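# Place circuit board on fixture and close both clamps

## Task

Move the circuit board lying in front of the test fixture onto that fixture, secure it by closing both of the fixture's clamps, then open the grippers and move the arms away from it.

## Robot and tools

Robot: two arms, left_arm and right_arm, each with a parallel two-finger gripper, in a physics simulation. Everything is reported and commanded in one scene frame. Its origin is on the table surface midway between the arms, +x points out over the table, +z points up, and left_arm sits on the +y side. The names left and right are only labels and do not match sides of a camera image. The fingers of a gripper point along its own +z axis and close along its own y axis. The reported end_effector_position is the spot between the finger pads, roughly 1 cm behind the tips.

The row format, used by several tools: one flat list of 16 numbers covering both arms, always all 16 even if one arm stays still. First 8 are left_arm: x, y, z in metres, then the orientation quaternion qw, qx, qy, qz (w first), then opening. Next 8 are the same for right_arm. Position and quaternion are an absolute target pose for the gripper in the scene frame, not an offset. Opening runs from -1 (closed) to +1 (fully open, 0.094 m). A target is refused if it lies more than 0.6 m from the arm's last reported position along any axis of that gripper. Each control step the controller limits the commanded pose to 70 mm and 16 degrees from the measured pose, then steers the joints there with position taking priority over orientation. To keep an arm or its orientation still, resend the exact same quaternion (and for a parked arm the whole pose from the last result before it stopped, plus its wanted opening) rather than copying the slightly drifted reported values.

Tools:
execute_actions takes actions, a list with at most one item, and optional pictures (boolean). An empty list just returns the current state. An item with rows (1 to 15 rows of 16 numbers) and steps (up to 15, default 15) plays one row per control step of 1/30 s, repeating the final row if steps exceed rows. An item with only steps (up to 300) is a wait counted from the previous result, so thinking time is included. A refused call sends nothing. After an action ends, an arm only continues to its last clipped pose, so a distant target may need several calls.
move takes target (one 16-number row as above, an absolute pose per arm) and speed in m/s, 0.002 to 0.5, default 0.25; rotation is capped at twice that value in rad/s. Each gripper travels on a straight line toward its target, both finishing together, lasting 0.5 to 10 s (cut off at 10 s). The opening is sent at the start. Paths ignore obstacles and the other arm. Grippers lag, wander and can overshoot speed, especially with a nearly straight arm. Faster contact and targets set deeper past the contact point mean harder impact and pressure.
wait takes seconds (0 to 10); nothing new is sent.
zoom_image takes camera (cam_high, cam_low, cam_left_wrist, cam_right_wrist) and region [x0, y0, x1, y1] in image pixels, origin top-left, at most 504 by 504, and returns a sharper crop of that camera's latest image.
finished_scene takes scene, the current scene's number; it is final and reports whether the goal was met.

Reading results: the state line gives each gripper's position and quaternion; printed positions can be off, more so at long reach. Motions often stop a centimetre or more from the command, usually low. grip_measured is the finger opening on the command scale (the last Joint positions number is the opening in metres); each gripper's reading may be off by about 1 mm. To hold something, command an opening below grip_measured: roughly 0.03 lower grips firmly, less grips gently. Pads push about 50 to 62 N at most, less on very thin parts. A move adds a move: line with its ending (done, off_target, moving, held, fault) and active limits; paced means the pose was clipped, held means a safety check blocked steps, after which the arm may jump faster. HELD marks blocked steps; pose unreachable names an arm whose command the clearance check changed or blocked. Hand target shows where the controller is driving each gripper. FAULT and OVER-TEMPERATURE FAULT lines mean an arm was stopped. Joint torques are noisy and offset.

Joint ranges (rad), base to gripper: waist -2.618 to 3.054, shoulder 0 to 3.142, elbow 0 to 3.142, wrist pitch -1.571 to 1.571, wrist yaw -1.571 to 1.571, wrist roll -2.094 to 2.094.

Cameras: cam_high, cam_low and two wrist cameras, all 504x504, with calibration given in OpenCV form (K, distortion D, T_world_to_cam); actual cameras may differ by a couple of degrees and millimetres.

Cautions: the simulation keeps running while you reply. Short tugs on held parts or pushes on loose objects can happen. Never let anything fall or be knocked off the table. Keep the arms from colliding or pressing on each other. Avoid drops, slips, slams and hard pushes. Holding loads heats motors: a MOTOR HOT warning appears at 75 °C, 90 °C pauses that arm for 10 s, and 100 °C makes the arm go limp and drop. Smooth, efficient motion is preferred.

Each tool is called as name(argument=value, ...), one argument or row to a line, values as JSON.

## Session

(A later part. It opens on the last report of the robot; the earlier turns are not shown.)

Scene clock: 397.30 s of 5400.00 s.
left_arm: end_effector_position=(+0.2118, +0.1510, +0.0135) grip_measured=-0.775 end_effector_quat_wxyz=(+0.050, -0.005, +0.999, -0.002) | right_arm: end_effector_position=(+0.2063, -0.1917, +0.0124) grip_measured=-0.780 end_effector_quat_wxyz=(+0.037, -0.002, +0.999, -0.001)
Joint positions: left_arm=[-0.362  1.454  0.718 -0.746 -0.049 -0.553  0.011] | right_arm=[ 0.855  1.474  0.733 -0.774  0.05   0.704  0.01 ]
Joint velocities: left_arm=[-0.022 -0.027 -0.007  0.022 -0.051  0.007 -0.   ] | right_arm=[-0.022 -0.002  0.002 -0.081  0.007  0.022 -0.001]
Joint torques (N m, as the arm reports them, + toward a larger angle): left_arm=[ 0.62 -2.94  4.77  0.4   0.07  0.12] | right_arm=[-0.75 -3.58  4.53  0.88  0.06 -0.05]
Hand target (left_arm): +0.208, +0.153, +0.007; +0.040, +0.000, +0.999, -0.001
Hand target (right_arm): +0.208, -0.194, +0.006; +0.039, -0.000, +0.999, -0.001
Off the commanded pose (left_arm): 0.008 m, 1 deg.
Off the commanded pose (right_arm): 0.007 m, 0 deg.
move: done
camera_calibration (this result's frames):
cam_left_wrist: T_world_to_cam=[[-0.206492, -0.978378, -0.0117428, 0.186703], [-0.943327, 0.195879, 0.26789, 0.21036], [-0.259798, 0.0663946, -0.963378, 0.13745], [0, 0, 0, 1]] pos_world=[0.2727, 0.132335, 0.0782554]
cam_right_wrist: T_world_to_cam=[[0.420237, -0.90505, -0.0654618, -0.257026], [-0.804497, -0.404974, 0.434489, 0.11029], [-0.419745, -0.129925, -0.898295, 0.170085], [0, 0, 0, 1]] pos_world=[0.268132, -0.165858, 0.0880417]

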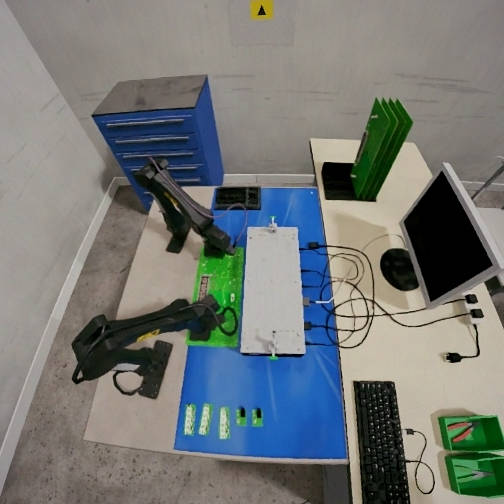

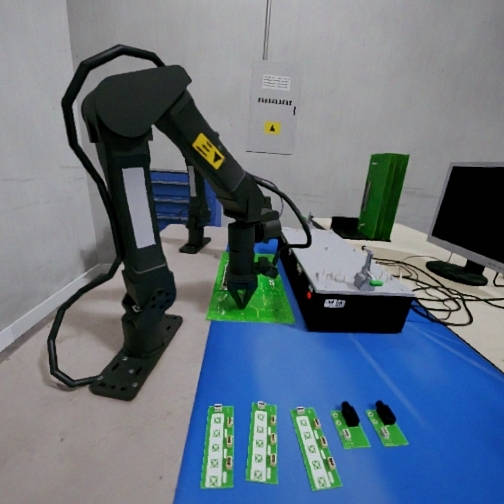

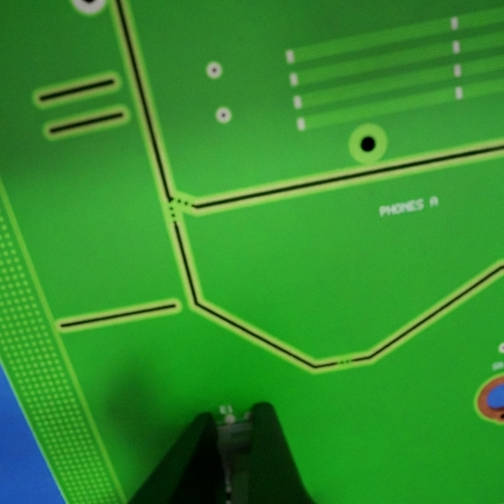

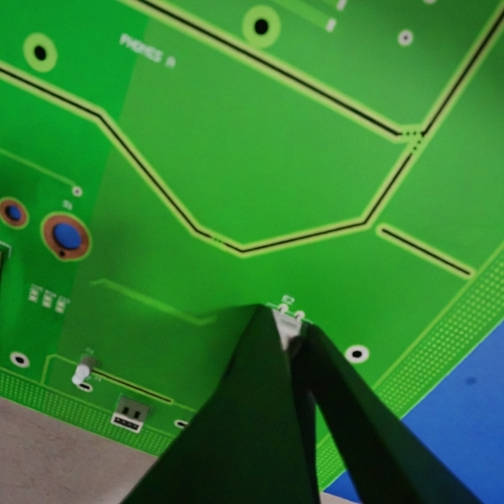

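move(
  target=[0.21,0.152,0.007,0.04,0,0.999,0,-0.6,0.207,-0.192,0.006,0.04,0,0.999,0,-0.6],
  speed=0.03,
)

move(
  target=[0.21,0.152,0.007,0.04,0,0.999,0,-0.9,0.207,-0.192,0.006,0.04,0,0.999,0,-0.92],
  speed=0.03,
)

move(
  target=[0.235,0.166,0.158,0.085,0,0.996,0,-0.9,0.228,-0.178,0.158,0.085,0,0.996,0,-0.92],
  speed=0.06,
)

move(
  target=[0.38,0.166,0.16,0.085,0,0.996,0,-0.9,0.371,-0.178,0.16,0.085,0,0.996,0,-0.92],
  speed=0.04,
)

zoom_image(
  camera="cam_high",
  region=[200,190,340,380],
)

zoom_image(
  camera="cam_low",
  region=[250,190,430,320],
)

Scene clock: 411.40 s of 5400.00 s.
left_arm: end_effector_position=(+0.2123, +0.1502, +0.0135) grip_measured=-0.602 end_effector_quat_wxyz=(+0.051, -0.002, +0.999, -0.004) | right_arm: end_effector_position=(+0.2099, -0.1885, +0.0127) grip_measured=-0.602 end_effector_quat_wxyz=(+0.045, -0.002, +0.999, +0.006)
Joint positions: left_arm=[-0.362  1.454  0.718 -0.743 -0.047 -0.546  0.019] | right_arm=[ 0.855  1.474  0.733 -0.754  0.05   0.704  0.019]
Joint velocities: left_arm=[ 0.017  0.012 -0.007 -0.022 -0.051 -0.022 -0.   ] | right_arm=[-0.017 -0.022 -0.012 -0.007 -0.037 -0.022 -0.001]
Joint torques (N m, as the arm reports them, + toward a larger angle): left_arm=[ 0.57 -2.55  5.42  0.35  0.08  0.03] | right_arm=[-0.15 -3.75  4.41  0.74  0.06  0.04]
Hand target (left_arm): +0.210, +0.152, +0.007; +0.040, -0.000, +0.999, -0.000
Hand target (right_arm): +0.207, -0.192, +0.006; +0.040, +0.000, +0.999, +0.000
Off the commanded pose (left_arm): 0.007 m, 1 deg.
Off the commanded pose (right_arm): 0.008 m, 1 deg.
After step 90, 10.40 s passed at rest.
move: done
camera_calibration (this result's frames):
cam_left_wrist: T_world_to_cam=[[-0.213353, -0.976932, -0.00915397, 0.187242], [-0.942401, 0.203323, 0.265595, 0.209704], [-0.257607, 0.0652921, -0.964041, 0.1374], [0, 0, 0, 1]] pos_world=[0.272969, 0.131314, 0.0784775]
cam_right_wrist: T_world_to_cam=[[0.420907, -0.904312, -0.0711132, -0.255565], [-0.810824, -0.410222, 0.417472, 0.114912], [-0.406697, -0.118056, -0.905903, 0.171889], [0, 0, 0, 1]] pos_world=[0.270649, -0.163678, 0.0895687]

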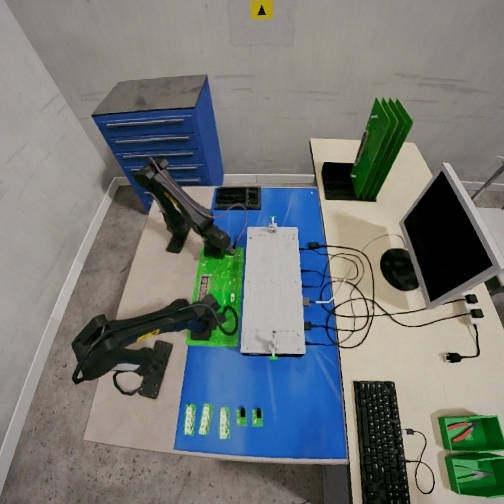

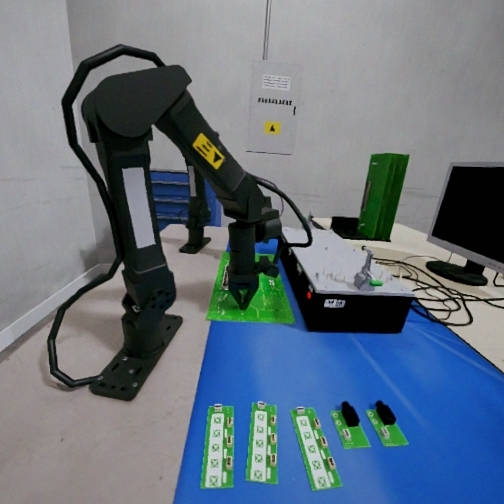

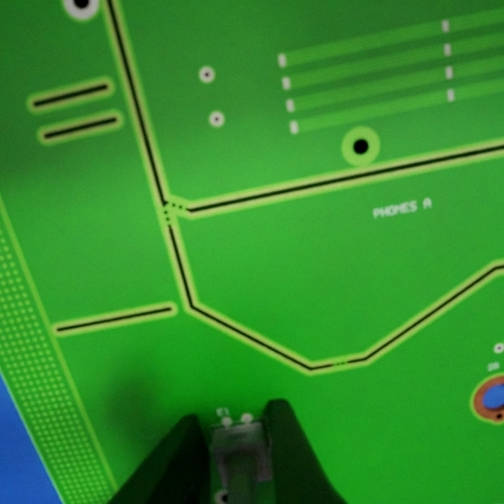

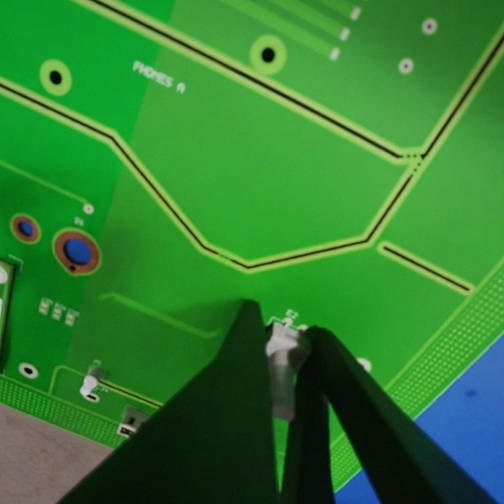

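Scene clock: 412.10 s of 5400.00 s.
left_arm: end_effector_position=(+0.2123, +0.1518, +0.0135) grip_measured=-0.781 end_effector_quat_wxyz=(+0.051, -0.002, +0.999, -0.000) | right_arm: end_effector_position=(+0.2097, -0.1906, +0.0126) grip_measured=-0.790 end_effector_quat_wxyz=(+0.045, -0.001, +0.999, +0.001)
Joint positions: left_arm=[-0.361  1.454  0.718 -0.746 -0.053 -0.546  0.01 ] | right_arm=[ 0.855  1.474  0.733 -0.76   0.056  0.705  0.01 ]
Joint velocities: left_arm=[ 0.002  0.007 -0.007  0.022 -0.051 -0.022  0.   ] | right_arm=[-0.012  0.007 -0.002 -0.007 -0.037 -0.051 -0.001]
Joint torques (N m, as the arm reports them, + toward a larger angle): left_arm=[ 0.46 -2.44  5.35  0.41  0.1   0.06] | right_arm=[-0.09 -3.75  4.41  0.79  0.    0.03]
Hand target (left_arm): +0.210, +0.152, +0.007; +0.040, -0.000, +0.999, -0.000
Hand target (right_arm): +0.207, -0.192, +0.006; +0.040, -0.000, +0.999, -0.000
Off the commanded pose (left_arm): 0.007 m, 1 deg.
Off the commanded pose (right_arm): 0.007 m, 1 deg.
move: done
camera_calibration (this result's frames):
cam_left_wrist: T_world_to_cam=[[-0.212068, -0.977123, -0.0160551, 0.188652], [-0.942722, 0.200218, 0.266812, 0.209868], [-0.257494, 0.0717179, -0.963615, 0.136259], [0, 0, 0, 1]] pos_world=[0.27294, 0.132545, 0.0783346]
cam_right_wrist: T_world_to_cam=[[0.419413, -0.905613, -0.0629174, -0.257361], [-0.811417, -0.405061, 0.42134, 0.114948], [-0.407056, -0.125663, -0.904718, 0.170119], [0, 0, 0, 1]] pos_world=[0.270459, -0.165131, 0.0892851]

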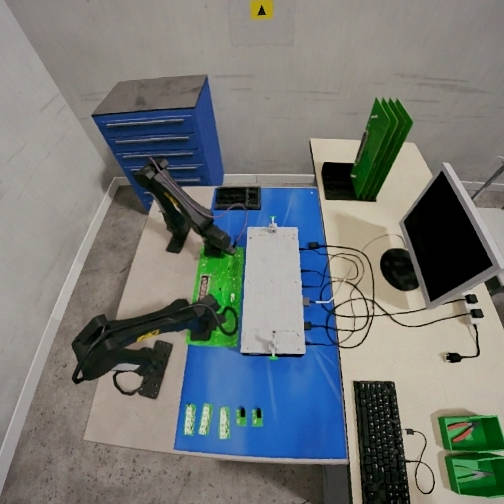

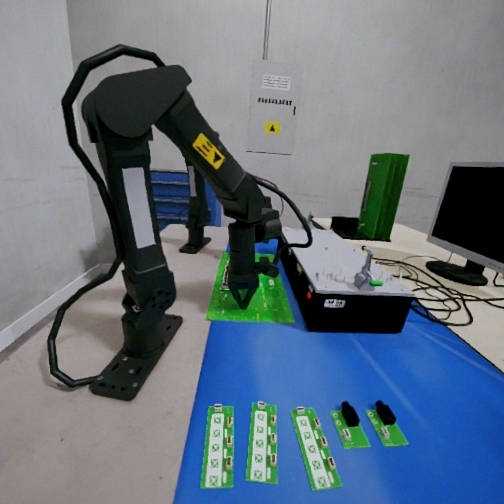

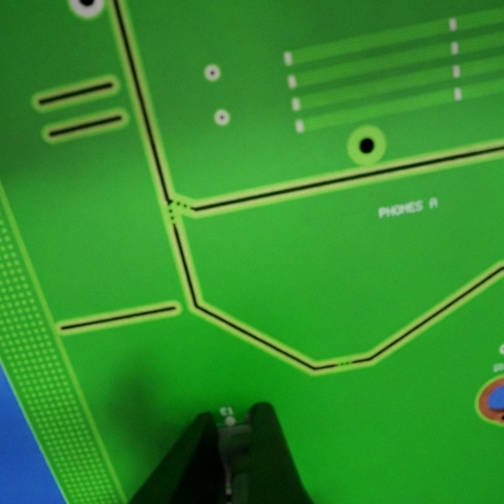

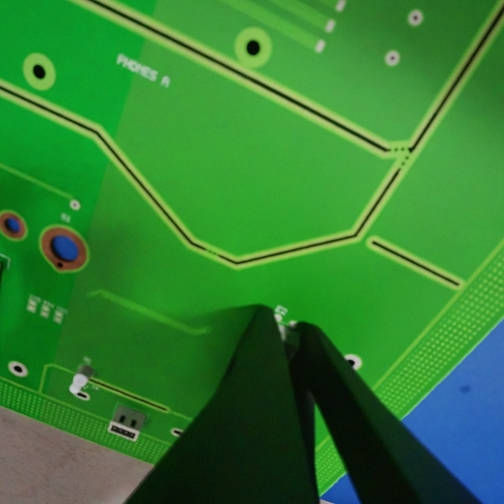

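Scene clock: 414.87 s of 5400.00 s.
left_arm: end_effector_position=(+0.2330, +0.1632, +0.1445) grip_measured=-0.781 end_effector_quat_wxyz=(+0.066, +0.001, +0.998, +0.004) | right_arm: end_effector_position=(+0.2270, -0.1792, +0.1433) grip_measured=-0.790 end_effector_quat_wxyz=(+0.068, +0.003, +0.998, -0.005)
Joint positions: left_arm=[-0.289  1.365  1.18  -1.271 -0.068 -0.466  0.01 ] | right_arm=[ 0.874  1.409  1.211 -1.277  0.099  0.729  0.01 ]
Joint velocities: left_arm=[ 0.012  0.007 -0.012  0.051 -0.037  0.037  0.001] | right_arm=[ 0.032  0.012  0.002  0.066  0.037 -0.051  0.   ]
Joint torques (N m, as the arm reports them, + toward a larger angle): left_arm=[ 0.68 -5.89  8.19  0.3  -0.14  0.05] | right_arm=[ 0.5  -5.7   9.44  0.47  0.22  0.  ]
Hand target (left_arm): +0.236, +0.166, +0.157; +0.085, -0.000, +0.996, +0.001
Hand target (right_arm): +0.230, -0.177, +0.158; +0.085, +0.001, +0.996, +0.001
Off the commanded pose (left_arm): 0.014 m, 2 deg.
Off the commanded pose (right_arm): 0.015 m, 2 deg.
move: off_target (left_arm, right_arm)
camera_calibration (this result's frames):
cam_left_wrist: T_world_to_cam=[[-0.216794, -0.975703, -0.0316937, 0.209379], [-0.949256, 0.203118, 0.240115, 0.197086], [-0.227844, 0.0821409, -0.970227, 0.259387], [0, 0, 0, 1]] pos_world=[0.291577, 0.142954, 0.210977]
cam_right_wrist: T_world_to_cam=[[0.413816, -0.909783, -0.0324146, -0.25001], [-0.834153, -0.393195, 0.386764, 0.0907843], [-0.364616, -0.13301, -0.921609, 0.288328], [0, 0, 0, 1]] pos_world=[0.284315, -0.153409, 0.222509]

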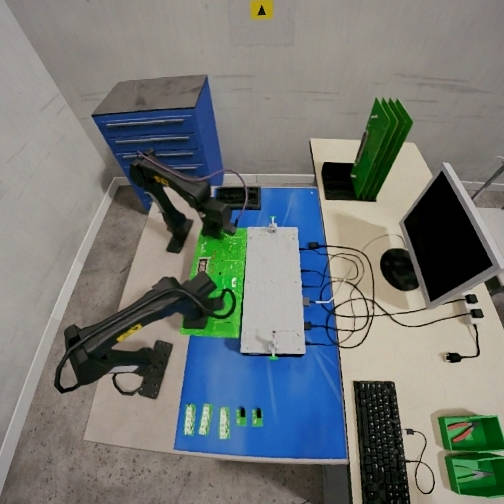

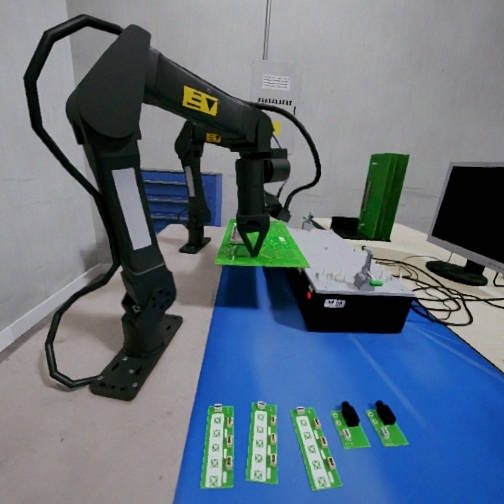

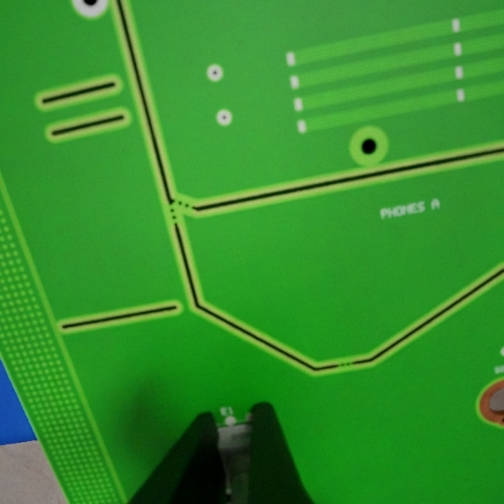

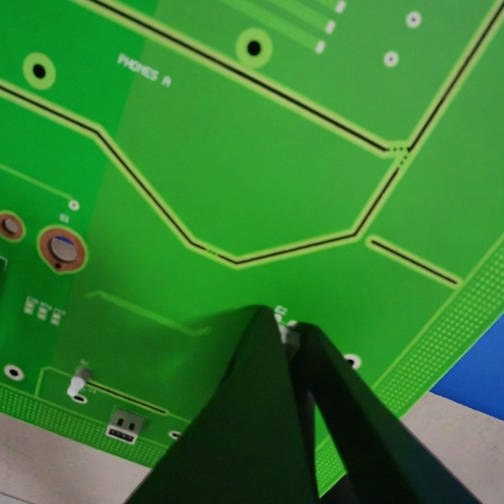

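Scene clock: 418.83 s of 5400.00 s.
left_arm: end_effector_position=(+0.3739, +0.1664, +0.1555) grip_measured=-0.781 end_effector_quat_wxyz=(+0.079, +0.002, +0.997, +0.001) | right_arm: end_effector_position=(+0.3651, -0.1810, +0.1495) grip_measured=-0.790 end_effector_quat_wxyz=(+0.075, +0.005, +0.997, -0.006)
Joint positions: left_arm=[-0.1    1.843  1.714 -1.291 -0.046 -0.275  0.01 ] | right_arm=[ 0.609  1.832  1.678 -1.287  0.078  0.468  0.01 ]
Joint velocities: left_arm=[ 0.017  0.002  0.007 -0.007 -0.007 -0.066  0.001] | right_arm=[-0.007 -0.012  0.007 -0.037  0.037  0.037 -0.   ]
Joint torques (N m, as the arm reports them, + toward a larger angle): left_arm=[ 1.04 -7.14  8.6   0.35 -0.02  0.02] | right_arm=[-0.53 -7.95  9.5   0.51 -0.01 -0.14]
Hand target (left_arm): +0.380, +0.169, +0.160; +0.085, -0.000, +0.996, +0.001
Hand target (right_arm): +0.371, -0.180, +0.159; +0.083, +0.000, +0.997, -0.000
Off the commanded pose (left_arm): 0.008 m, 1 deg.
Off the commanded pose (right_arm): 0.012 m, 1 deg.
move: off_target (right_arm)
camera_calibration (this result's frames):
cam_left_wrist: T_world_to_cam=[[-0.219183, -0.97519, -0.0310478, 0.244161], [-0.954225, 0.207617, 0.21529, 0.3325], [-0.203502, 0.0768144, -0.976057, 0.294603], [0, 0, 0, 1]] pos_world=[0.430749, 0.146441, 0.223547]
cam_right_wrist: T_world_to_cam=[[0.410408, -0.911544, -0.0255325, -0.30868], [-0.841026, -0.389184, 0.375779, 0.207705], [-0.352476, -0.132749, -0.926357, 0.340403], [0, 0, 0, 1]] pos_world=[0.421354, -0.155352, 0.229402]

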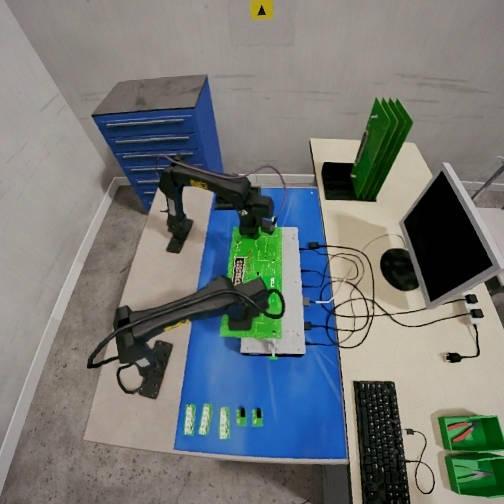

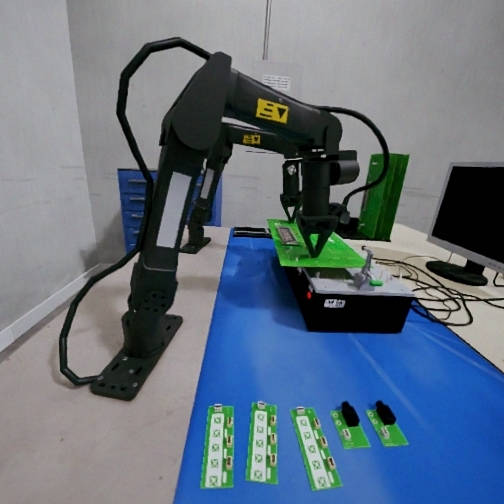

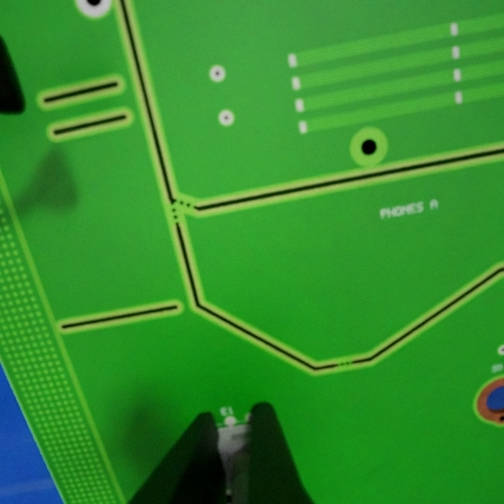

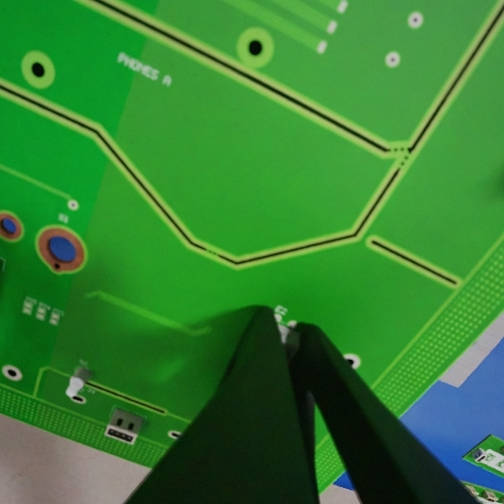

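Region (200, 190, 340, 380) of cam_high's 504x504 image, scaled by 2.653, with more detail than that image has; it fills the left 371 columns of this view, and the rest is white.

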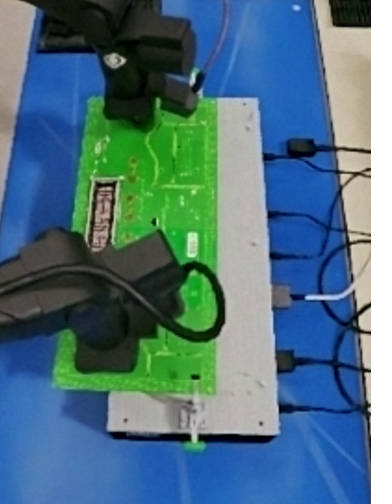

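Region (250, 190, 430, 320) of cam_low's 504x504 image, scaled by 2.800, with more detail than that image has.

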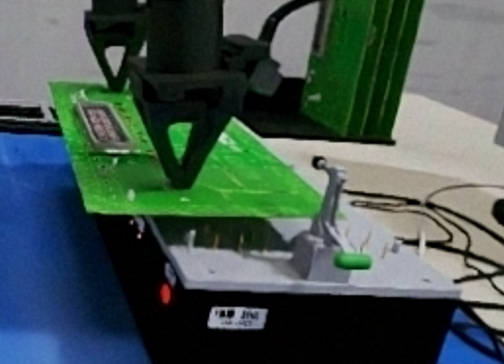

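move(
  target=[0.441,0.166,0.157,0.085,0,0.996,0,-0.9,0.431,-0.178,0.164,0.085,0,0.996,0,-0.92],
  speed=0.025,
)

zoom_image(
  camera="cam_high",
  region=[200,190,340,380],
)

zoom_image(
  camera="cam_low",
  region=[250,190,430,320],
)

Scene clock: 425.67 s of 5400.00 s.
left_arm: end_effector_position=(+0.4345, +0.1661, +0.1541) grip_measured=-0.781 end_effector_quat_wxyz=(+0.077, +0.001, +0.997, +0.003) | right_arm: end_effector_position=(+0.4248, -0.1830, +0.1528) grip_measured=-0.790 end_effector_quat_wxyz=(+0.071, +0.006, +0.997, -0.011)
Joint positions: left_arm=[-0.061  2.106  2.082 -1.398 -0.043 -0.238  0.01 ] | right_arm=[ 0.541  2.078  2.036 -1.406  0.076  0.403  0.01 ]
Joint velocities: left_arm=[ 0.002  0.012  0.002  0.022  0.022 -0.066  0.001] | right_arm=[ 0.002 -0.002  0.012 -0.081  0.007 -0.007  0.001]
Joint torques (N m, as the arm reports them, + toward a larger angle): left_arm=[ 0.77 -8.96  8.37  0.41  0.05  0.03] | right_arm=[ -0.11 -10.11   9.4    0.6   -0.06  -0.11]
Hand target (left_arm): +0.441, +0.167, +0.157; +0.085, -0.000, +0.996, +0.000
Hand target (right_arm): +0.431, -0.179, +0.163; +0.085, +0.000, +0.996, +0.000
Off the commanded pose (left_arm): 0.007 m, 1 deg.
Off the commanded pose (right_arm): 0.014 m, 2 deg.
After step 90, 0.87 s passed at rest.
move: off_target (right_arm)
camera_calibration (this result's frames):
cam_left_wrist: T_world_to_cam=[[-0.217681, -0.975409, -0.0345219, 0.257027], [-0.953922, 0.205135, 0.218978, 0.39044], [-0.206512, 0.0805985, -0.975119, 0.30609], [0, 0, 0, 1]] pos_world=[0.49161, 0.145943, 0.221849]
cam_right_wrist: T_world_to_cam=[[0.407089, -0.91317, -0.0199839, -0.334596], [-0.83897, -0.382481, 0.387089, 0.254551], [-0.361122, -0.140814, -0.921826, 0.365768], [0, 0, 0, 1]] pos_world=[0.481858, -0.156677, 0.231953]

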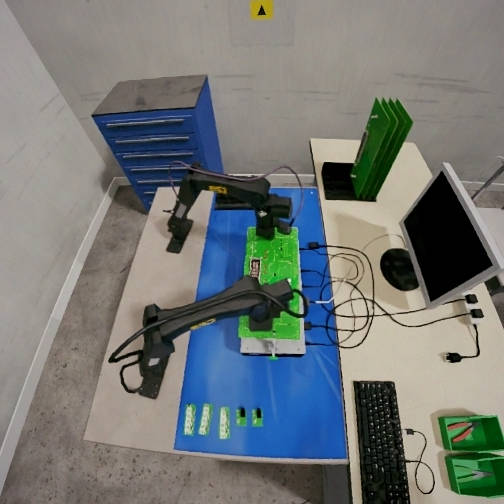

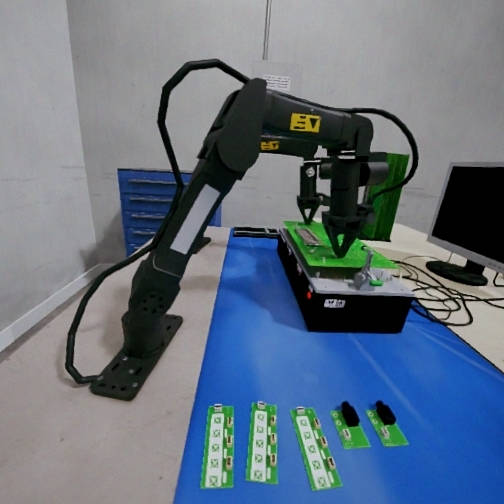

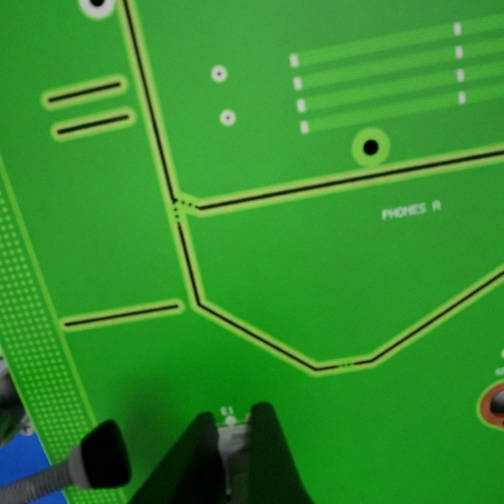

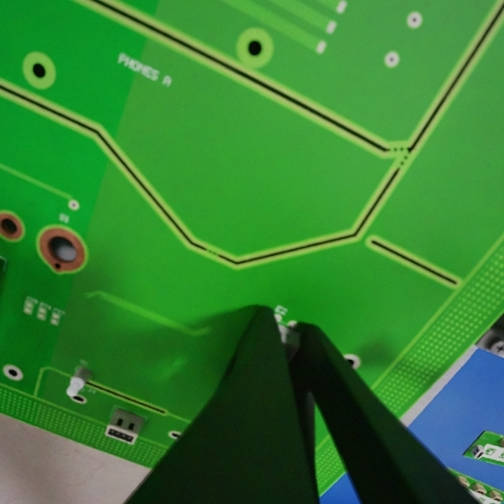

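Region (200, 190, 340, 380) of cam_high's 504x504 image, scaled by 2.653, with more detail than that image has; it fills the left 371 columns of this view, and the rest is white.

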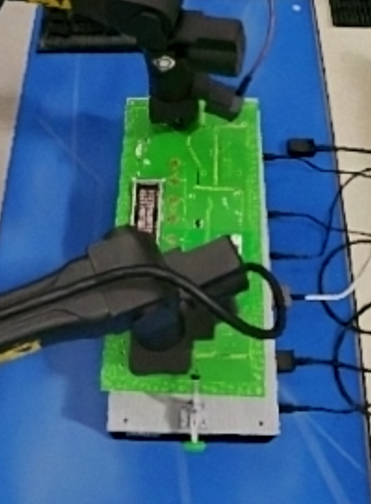

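Region (250, 190, 430, 320) of cam_low's 504x504 image, scaled by 2.800, with more detail than that image has.

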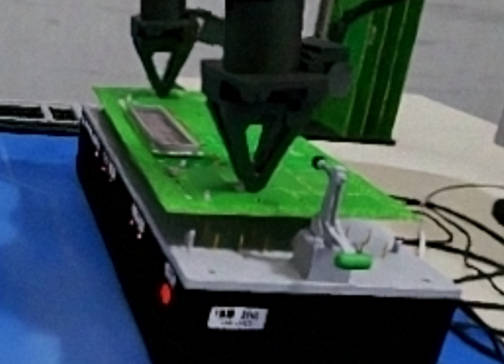

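Passed cleanly. Lower.

move(
  target=[0.441,0.166,0.143,0.08,0,0.997,0,-0.9,0.431,-0.178,0.149,0.08,0,0.997,0,-0.92],
  speed=0.015,
)

zoom_image(
  camera="cam_high",
  region=[230,210,320,370],
)

zoom_image(
  camera="cam_low",
  region=[270,210,420,300],
)

Scene clock: 431.37 s of 5400.00 s.
left_arm: end_effector_position=(+0.4351, +0.1659, +0.1524) grip_measured=-0.781 end_effector_quat_wxyz=(+0.078, +0.002, +0.997, +0.003) | right_arm: end_effector_position=(+0.4285, -0.1831, +0.1535) grip_measured=-0.790 end_effector_quat_wxyz=(+0.078, +0.006, +0.997, -0.010)
Joint positions: left_arm=[-0.061  2.106  2.075 -1.39  -0.043 -0.237  0.01 ] | right_arm=[ 0.539  2.078  2.037 -1.393  0.08   0.398  0.01 ]
Joint velocities: left_arm=[ 0.002  0.002  0.022 -0.022 -0.066 -0.081 -0.   ] | right_arm=[ 0.012  0.002 -0.017 -0.007  0.022  0.007  0.   ]
Joint torques (N m, as the arm reports them, + toward a larger angle): left_arm=[ 0.62 -9.43  4.63  0.69  0.01  0.01] | right_arm=[ -0.09 -10.26   5.29   0.91  -0.14  -0.02]
Hand target (left_arm): +0.441, +0.166, +0.143; +0.080, +0.000, +0.997, +0.000
Hand target (right_arm): +0.431, -0.178, +0.149; +0.080, +0.000, +0.997, -0.000
Off the commanded pose (left_arm): 0.011 m, 0 deg.
Off the commanded pose (right_arm): 0.007 m, 1 deg.
After step 90, 1.40 s passed at rest.
move: off_target (left_arm)
camera_calibration (this result's frames):
cam_left_wrist: T_world_to_cam=[[-0.218081, -0.975332, -0.0341837, 0.256998], [-0.953975, 0.205656, 0.21826, 0.391388], [-0.205846, 0.0802088, -0.975292, 0.304388], [0, 0, 0, 1]] pos_world=[0.492077, 0.145752, 0.220228]
cam_right_wrist: T_world_to_cam=[[0.409239, -0.912306, -0.0148689, -0.337778], [-0.843705, -0.38457, 0.374523, 0.260945], [-0.347398, -0.140724, -0.927098, 0.362684], [0, 0, 0, 1]] pos_world=[0.484389, -0.156767, 0.233492]

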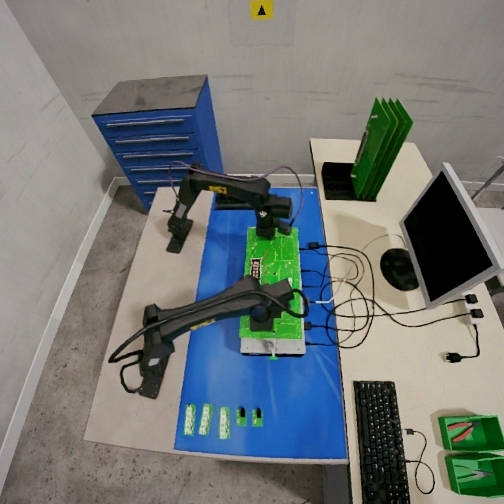

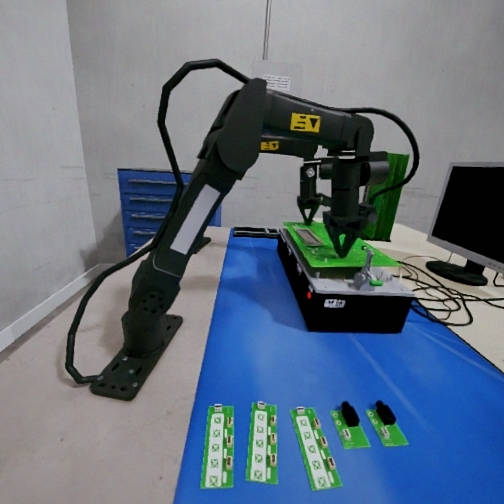

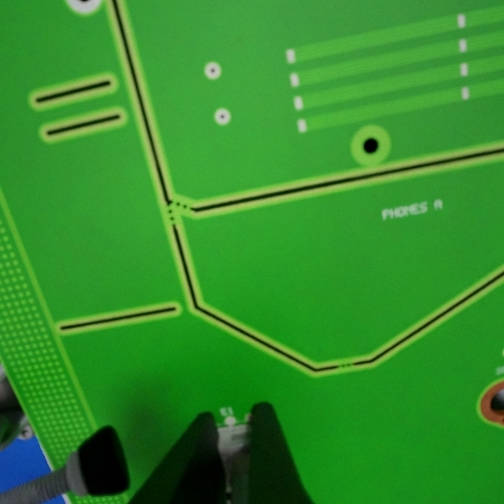

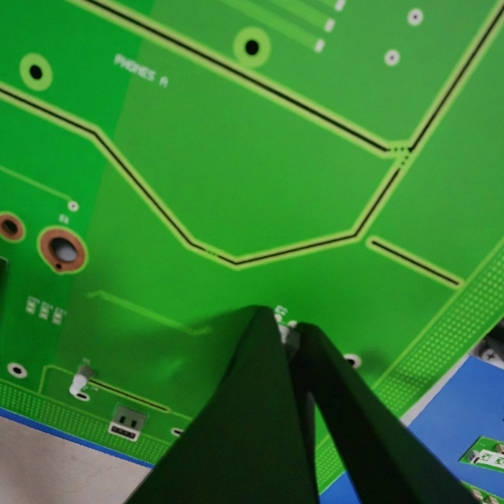

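Region (230, 210, 320, 370) of cam_high's 504x504 image, scaled by 3.150, with more detail than that image has; it fills the left 284 columns of this view, and the rest is white.

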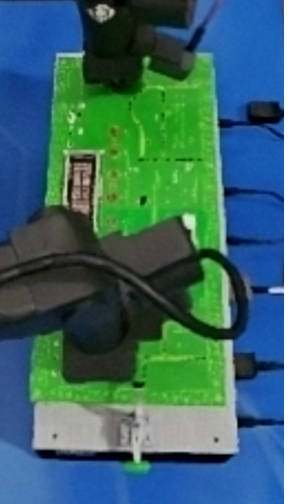

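Region (270, 210, 420, 300) of cam_low's 504x504 image, scaled by 3.360, with more detail than that image has; it fills the top 302 rows of this view, and the rest is white.

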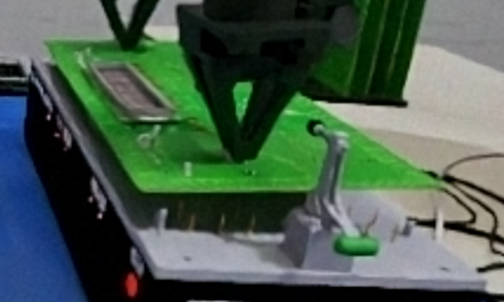

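move(
  target=[0.441,0.166,0.133,0.075,0,0.997,0,-0.9,0.431,-0.178,0.138,0.075,0,0.997,0,-0.92],
  speed=0.01,
)

zoom_image(
  camera="cam_high",
  region=[230,210,320,370],
)

zoom_image(
  camera="cam_low",
  region=[270,210,420,300],
)

Scene clock: 440.83 s of 5400.00 s.
left_arm: end_effector_position=(+0.4352, +0.1659, +0.1501) grip_measured=-0.781 end_effector_quat_wxyz=(+0.077, +0.002, +0.997, +0.003) | right_arm: end_effector_position=(+0.4292, -0.1832, +0.1431) grip_measured=-0.790 end_effector_quat_wxyz=(+0.076, +0.005, +0.997, -0.012)
Joint positions: left_arm=[-0.061  2.106  2.066 -1.382 -0.043 -0.237  0.01 ] | right_arm=[ 0.538  2.078  1.995 -1.357  0.081  0.398  0.01 ]
Joint velocities: left_arm=[-0.002 -0.007 -0.012  0.022  0.007  0.022  0.   ] | right_arm=[-0.002 -0.012 -0.007 -0.037 -0.007 -0.022 -0.001]
Joint torques (N m, as the arm reports them, + toward a larger angle): left_arm=[ 0.63 -9.08  3.26  0.85  0.1  -0.02] | right_arm=[ -0.11 -10.13   5.43   0.93  -0.2   -0.07]
Hand target (left_arm): +0.440, +0.166, +0.133; +0.074, -0.000, +0.997, +0.000
Hand target (right_arm): +0.431, -0.178, +0.138; +0.075, +0.000, +0.997, -0.000
Off the commanded pose (left_arm): 0.018 m, 0 deg.
Off the commanded pose (right_arm): 0.007 m, 1 deg.
After step 90, 4.20 s passed at rest.
move: off_target (left_arm)
camera_calibration (this result's frames):
cam_left_wrist: T_world_to_cam=[[-0.218119, -0.975322, -0.0342107, 0.256934], [-0.953732, 0.205596, 0.219376, 0.39181], [-0.206929, 0.0804781, -0.97504, 0.302571], [0, 0, 0, 1]] pos_world=[0.492334, 0.145688, 0.217856]
cam_right_wrist: T_world_to_cam=[[0.409079, -0.912388, -0.014207, -0.338291], [-0.842125, -0.38348, 0.379168, 0.264248], [-0.351397, -0.143146, -0.925219, 0.354296], [0, 0, 0, 1]] pos_world=[0.485416, -0.156603, 0.222801]

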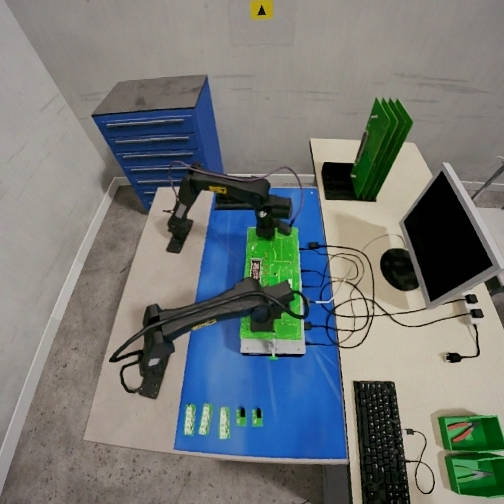

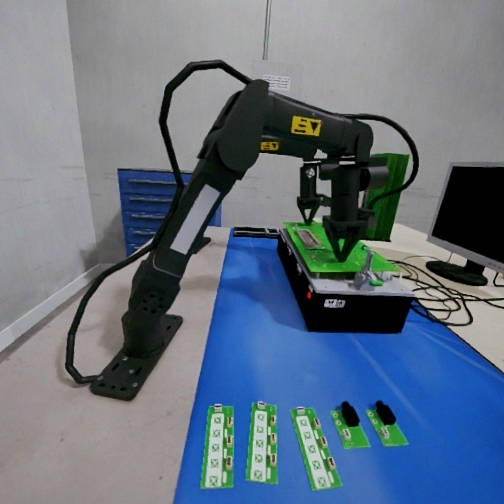

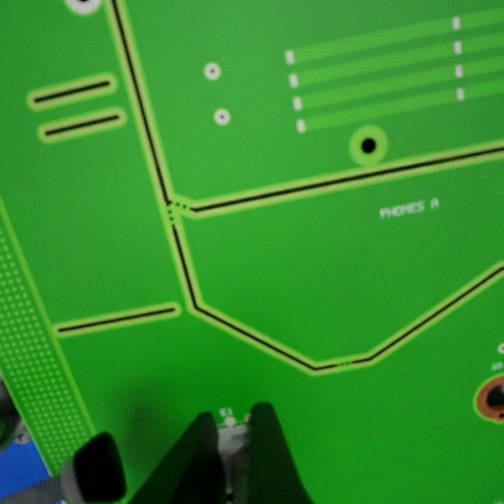

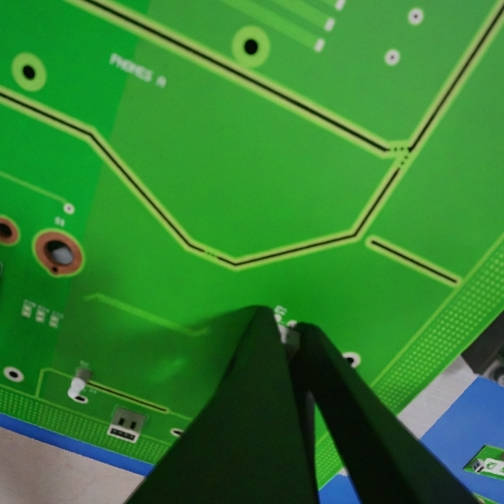

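Region (230, 210, 320, 370) of cam_high's 504x504 image, scaled by 3.150, with more detail than that image has; it fills the left 284 columns of this view, and the rest is white.

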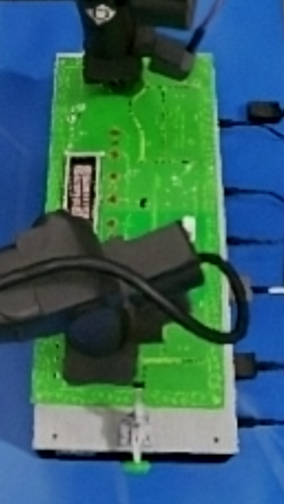

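Region (270, 210, 420, 300) of cam_low's 504x504 image, scaled by 3.360, with more detail than that image has; it fills the top 302 rows of this view, and the rest is white.

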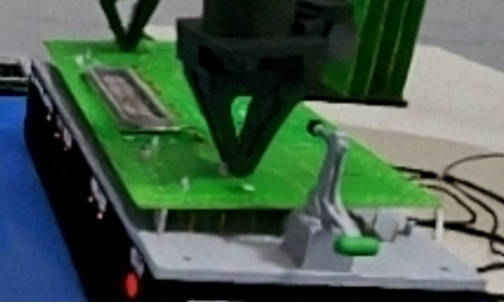

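move(
  target=[0.441,0.161,0.15,0.075,0,0.997,0,-0.9,0.431,-0.183,0.148,0.075,0,0.997,0,-0.92],
  speed=0.01,
)

move(
  target=[0.441,0.161,0.135,0.075,0,0.997,0,-0.9,0.431,-0.183,0.138,0.075,0,0.997,0,-0.92],
  speed=0.01,
)

zoom_image(
  camera="cam_low",
  region=[270,210,420,300],
)

Scene clock: 450.17 s of 5400.00 s.
left_arm: end_effector_position=(+0.4353, +0.1659, +0.1519) grip_measured=-0.781 end_effector_quat_wxyz=(+0.072, +0.002, +0.997, +0.004) | right_arm: end_effector_position=(+0.4286, -0.1835, +0.1429) grip_measured=-0.790 end_effector_quat_wxyz=(+0.072, +0.004, +0.997, -0.007)
Joint positions: left_arm=[-0.061  2.121  2.098 -1.409 -0.043 -0.237  0.01 ] | right_arm=[ 0.533  2.078  1.995 -1.359  0.067  0.39   0.01 ]
Joint velocities: left_arm=[-0.017  0.002  0.012 -0.051 -0.037  0.066  0.   ] | right_arm=[ 0.012  0.002 -0.012  0.066  0.007 -0.037  0.   ]
Joint torques (N m, as the arm reports them, + toward a larger angle): left_arm=[-0.51 -8.69  7.83  0.52  0.07 -0.15] | right_arm=[ -0.43 -10.24   8.19   0.59  -0.11  -0.12]
Hand target (left_arm): +0.441, +0.161, +0.150; +0.075, +0.000, +0.997, -0.000
Hand target (right_arm): +0.431, -0.183, +0.148; +0.075, +0.000, +0.997, -0.000
Off the commanded pose (left_arm): 0.008 m, 1 deg.
Off the commanded pose (right_arm): 0.006 m, 1 deg.
After step 90, 4.80 s passed at rest.
move: done
camera_calibration (this result's frames):
cam_left_wrist: T_world_to_cam=[[-0.218463, -0.975237, -0.0344523, 0.257166], [-0.951489, 0.205038, 0.229408, 0.389029], [-0.216663, 0.0828981, -0.97272, 0.307807], [0, 0, 0, 1]] pos_world=[0.493028, 0.145516, 0.219023]
cam_right_wrist: T_world_to_cam=[[0.412162, -0.910724, -0.0265595, -0.337606], [-0.837843, -0.390309, 0.381679, 0.260245], [-0.35797, -0.135061, -0.923913, 0.357904], [0, 0, 0, 1]] pos_world=[0.485312, -0.157551, 0.222375]

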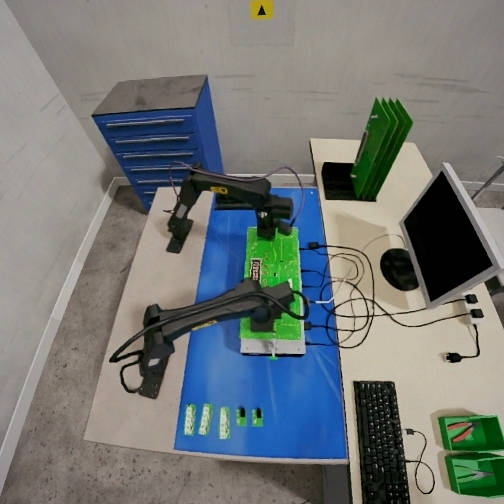

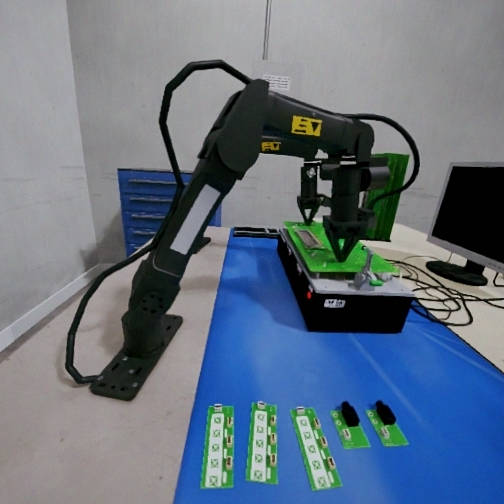

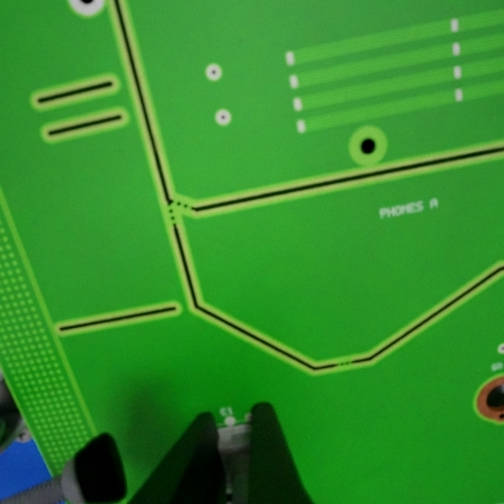

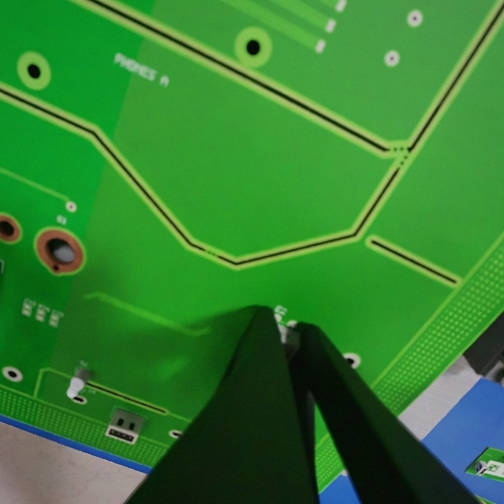

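Scene clock: 452.23 s of 5400.00 s.
left_arm: end_effector_position=(+0.4357, +0.1658, +0.1504) grip_measured=-0.781 end_effector_quat_wxyz=(+0.076, +0.001, +0.997, +0.003) | right_arm: end_effector_position=(+0.4309, -0.1836, +0.1407) grip_measured=-0.790 end_effector_quat_wxyz=(+0.075, +0.004, +0.997, -0.006)
Joint positions: left_arm=[-0.061  2.113  2.077 -1.39  -0.043 -0.238  0.01 ] | right_arm=[ 0.53   2.078  1.986 -1.343  0.067  0.387  0.01 ]
Joint velocities: left_arm=[-0.007 -0.002 -0.017  0.037  0.081  0.007  0.001] | right_arm=[ 0.002 -0.002  0.012 -0.037 -0.051 -0.022 -0.   ]
Joint torques (N m, as the arm reports them, + toward a larger angle): left_arm=[-0.5  -9.08  3.71  0.81  0.01 -0.09] | right_arm=[ -0.39 -10.74   5.19   0.86  -0.08  -0.07]
Hand target (left_arm): +0.440, +0.161, +0.135; +0.074, -0.000, +0.997, +0.000
Hand target (right_arm): +0.431, -0.183, +0.138; +0.075, +0.000, +0.997, -0.000
Off the commanded pose (left_arm): 0.017 m, 0 deg.
Off the commanded pose (right_arm): 0.003 m, 1 deg.
move: off_target (left_arm)
camera_calibration (this result's frames):
cam_left_wrist: T_world_to_cam=[[-0.217853, -0.975381, -0.0342272, 0.256827], [-0.953156, 0.205087, 0.222337, 0.391603], [-0.209844, 0.0810606, -0.974369, 0.303978], [0, 0, 0, 1]] pos_world=[0.492997, 0.145551, 0.21791]
cam_right_wrist: T_world_to_cam=[[0.413001, -0.910363, -0.0258777, -0.339121], [-0.840084, -0.391783, 0.375187, 0.264587], [-0.351694, -0.133213, -0.926588, 0.354758], [0, 0, 0, 1]] pos_world=[0.487099, -0.157805, 0.220669]

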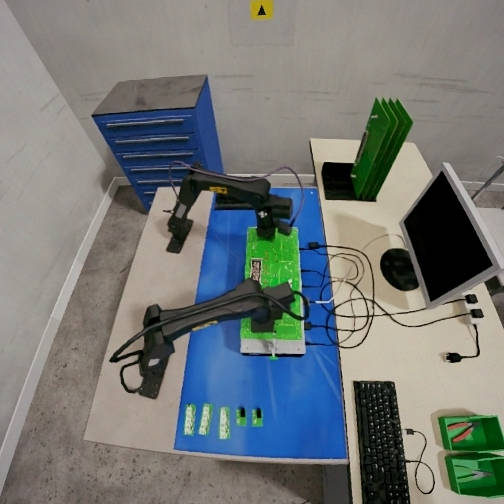

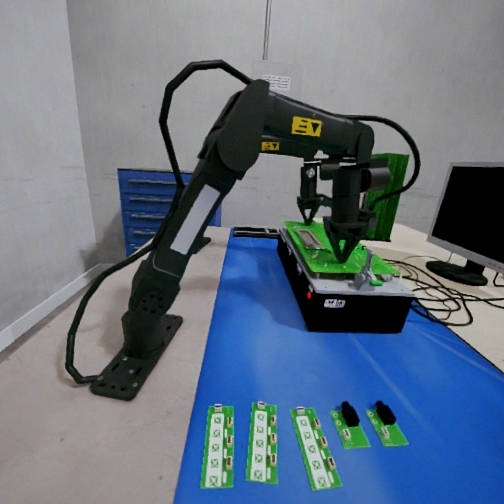

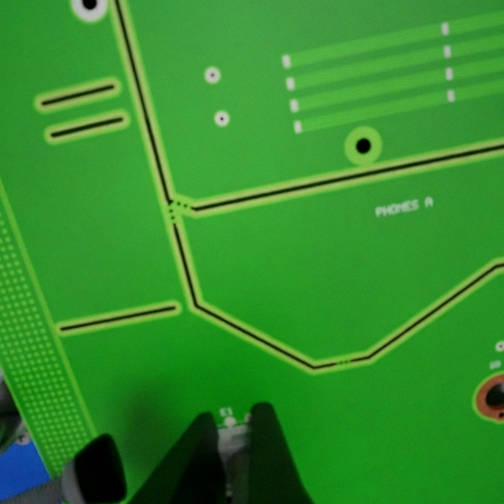

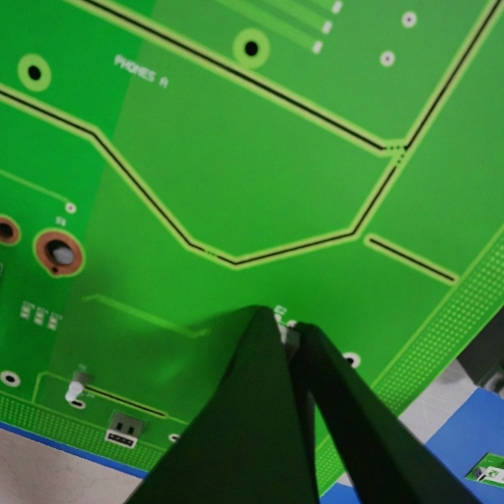

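Region (270, 210, 420, 300) of cam_low's 504x504 image, scaled by 3.360, with more detail than that image has; it fills the top 302 rows of this view, and the rest is white.

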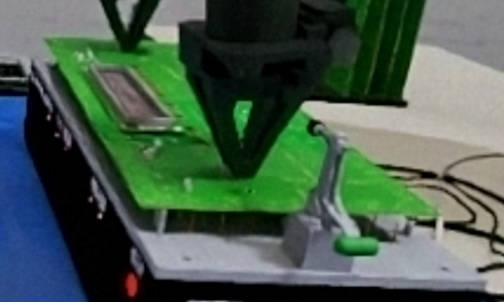

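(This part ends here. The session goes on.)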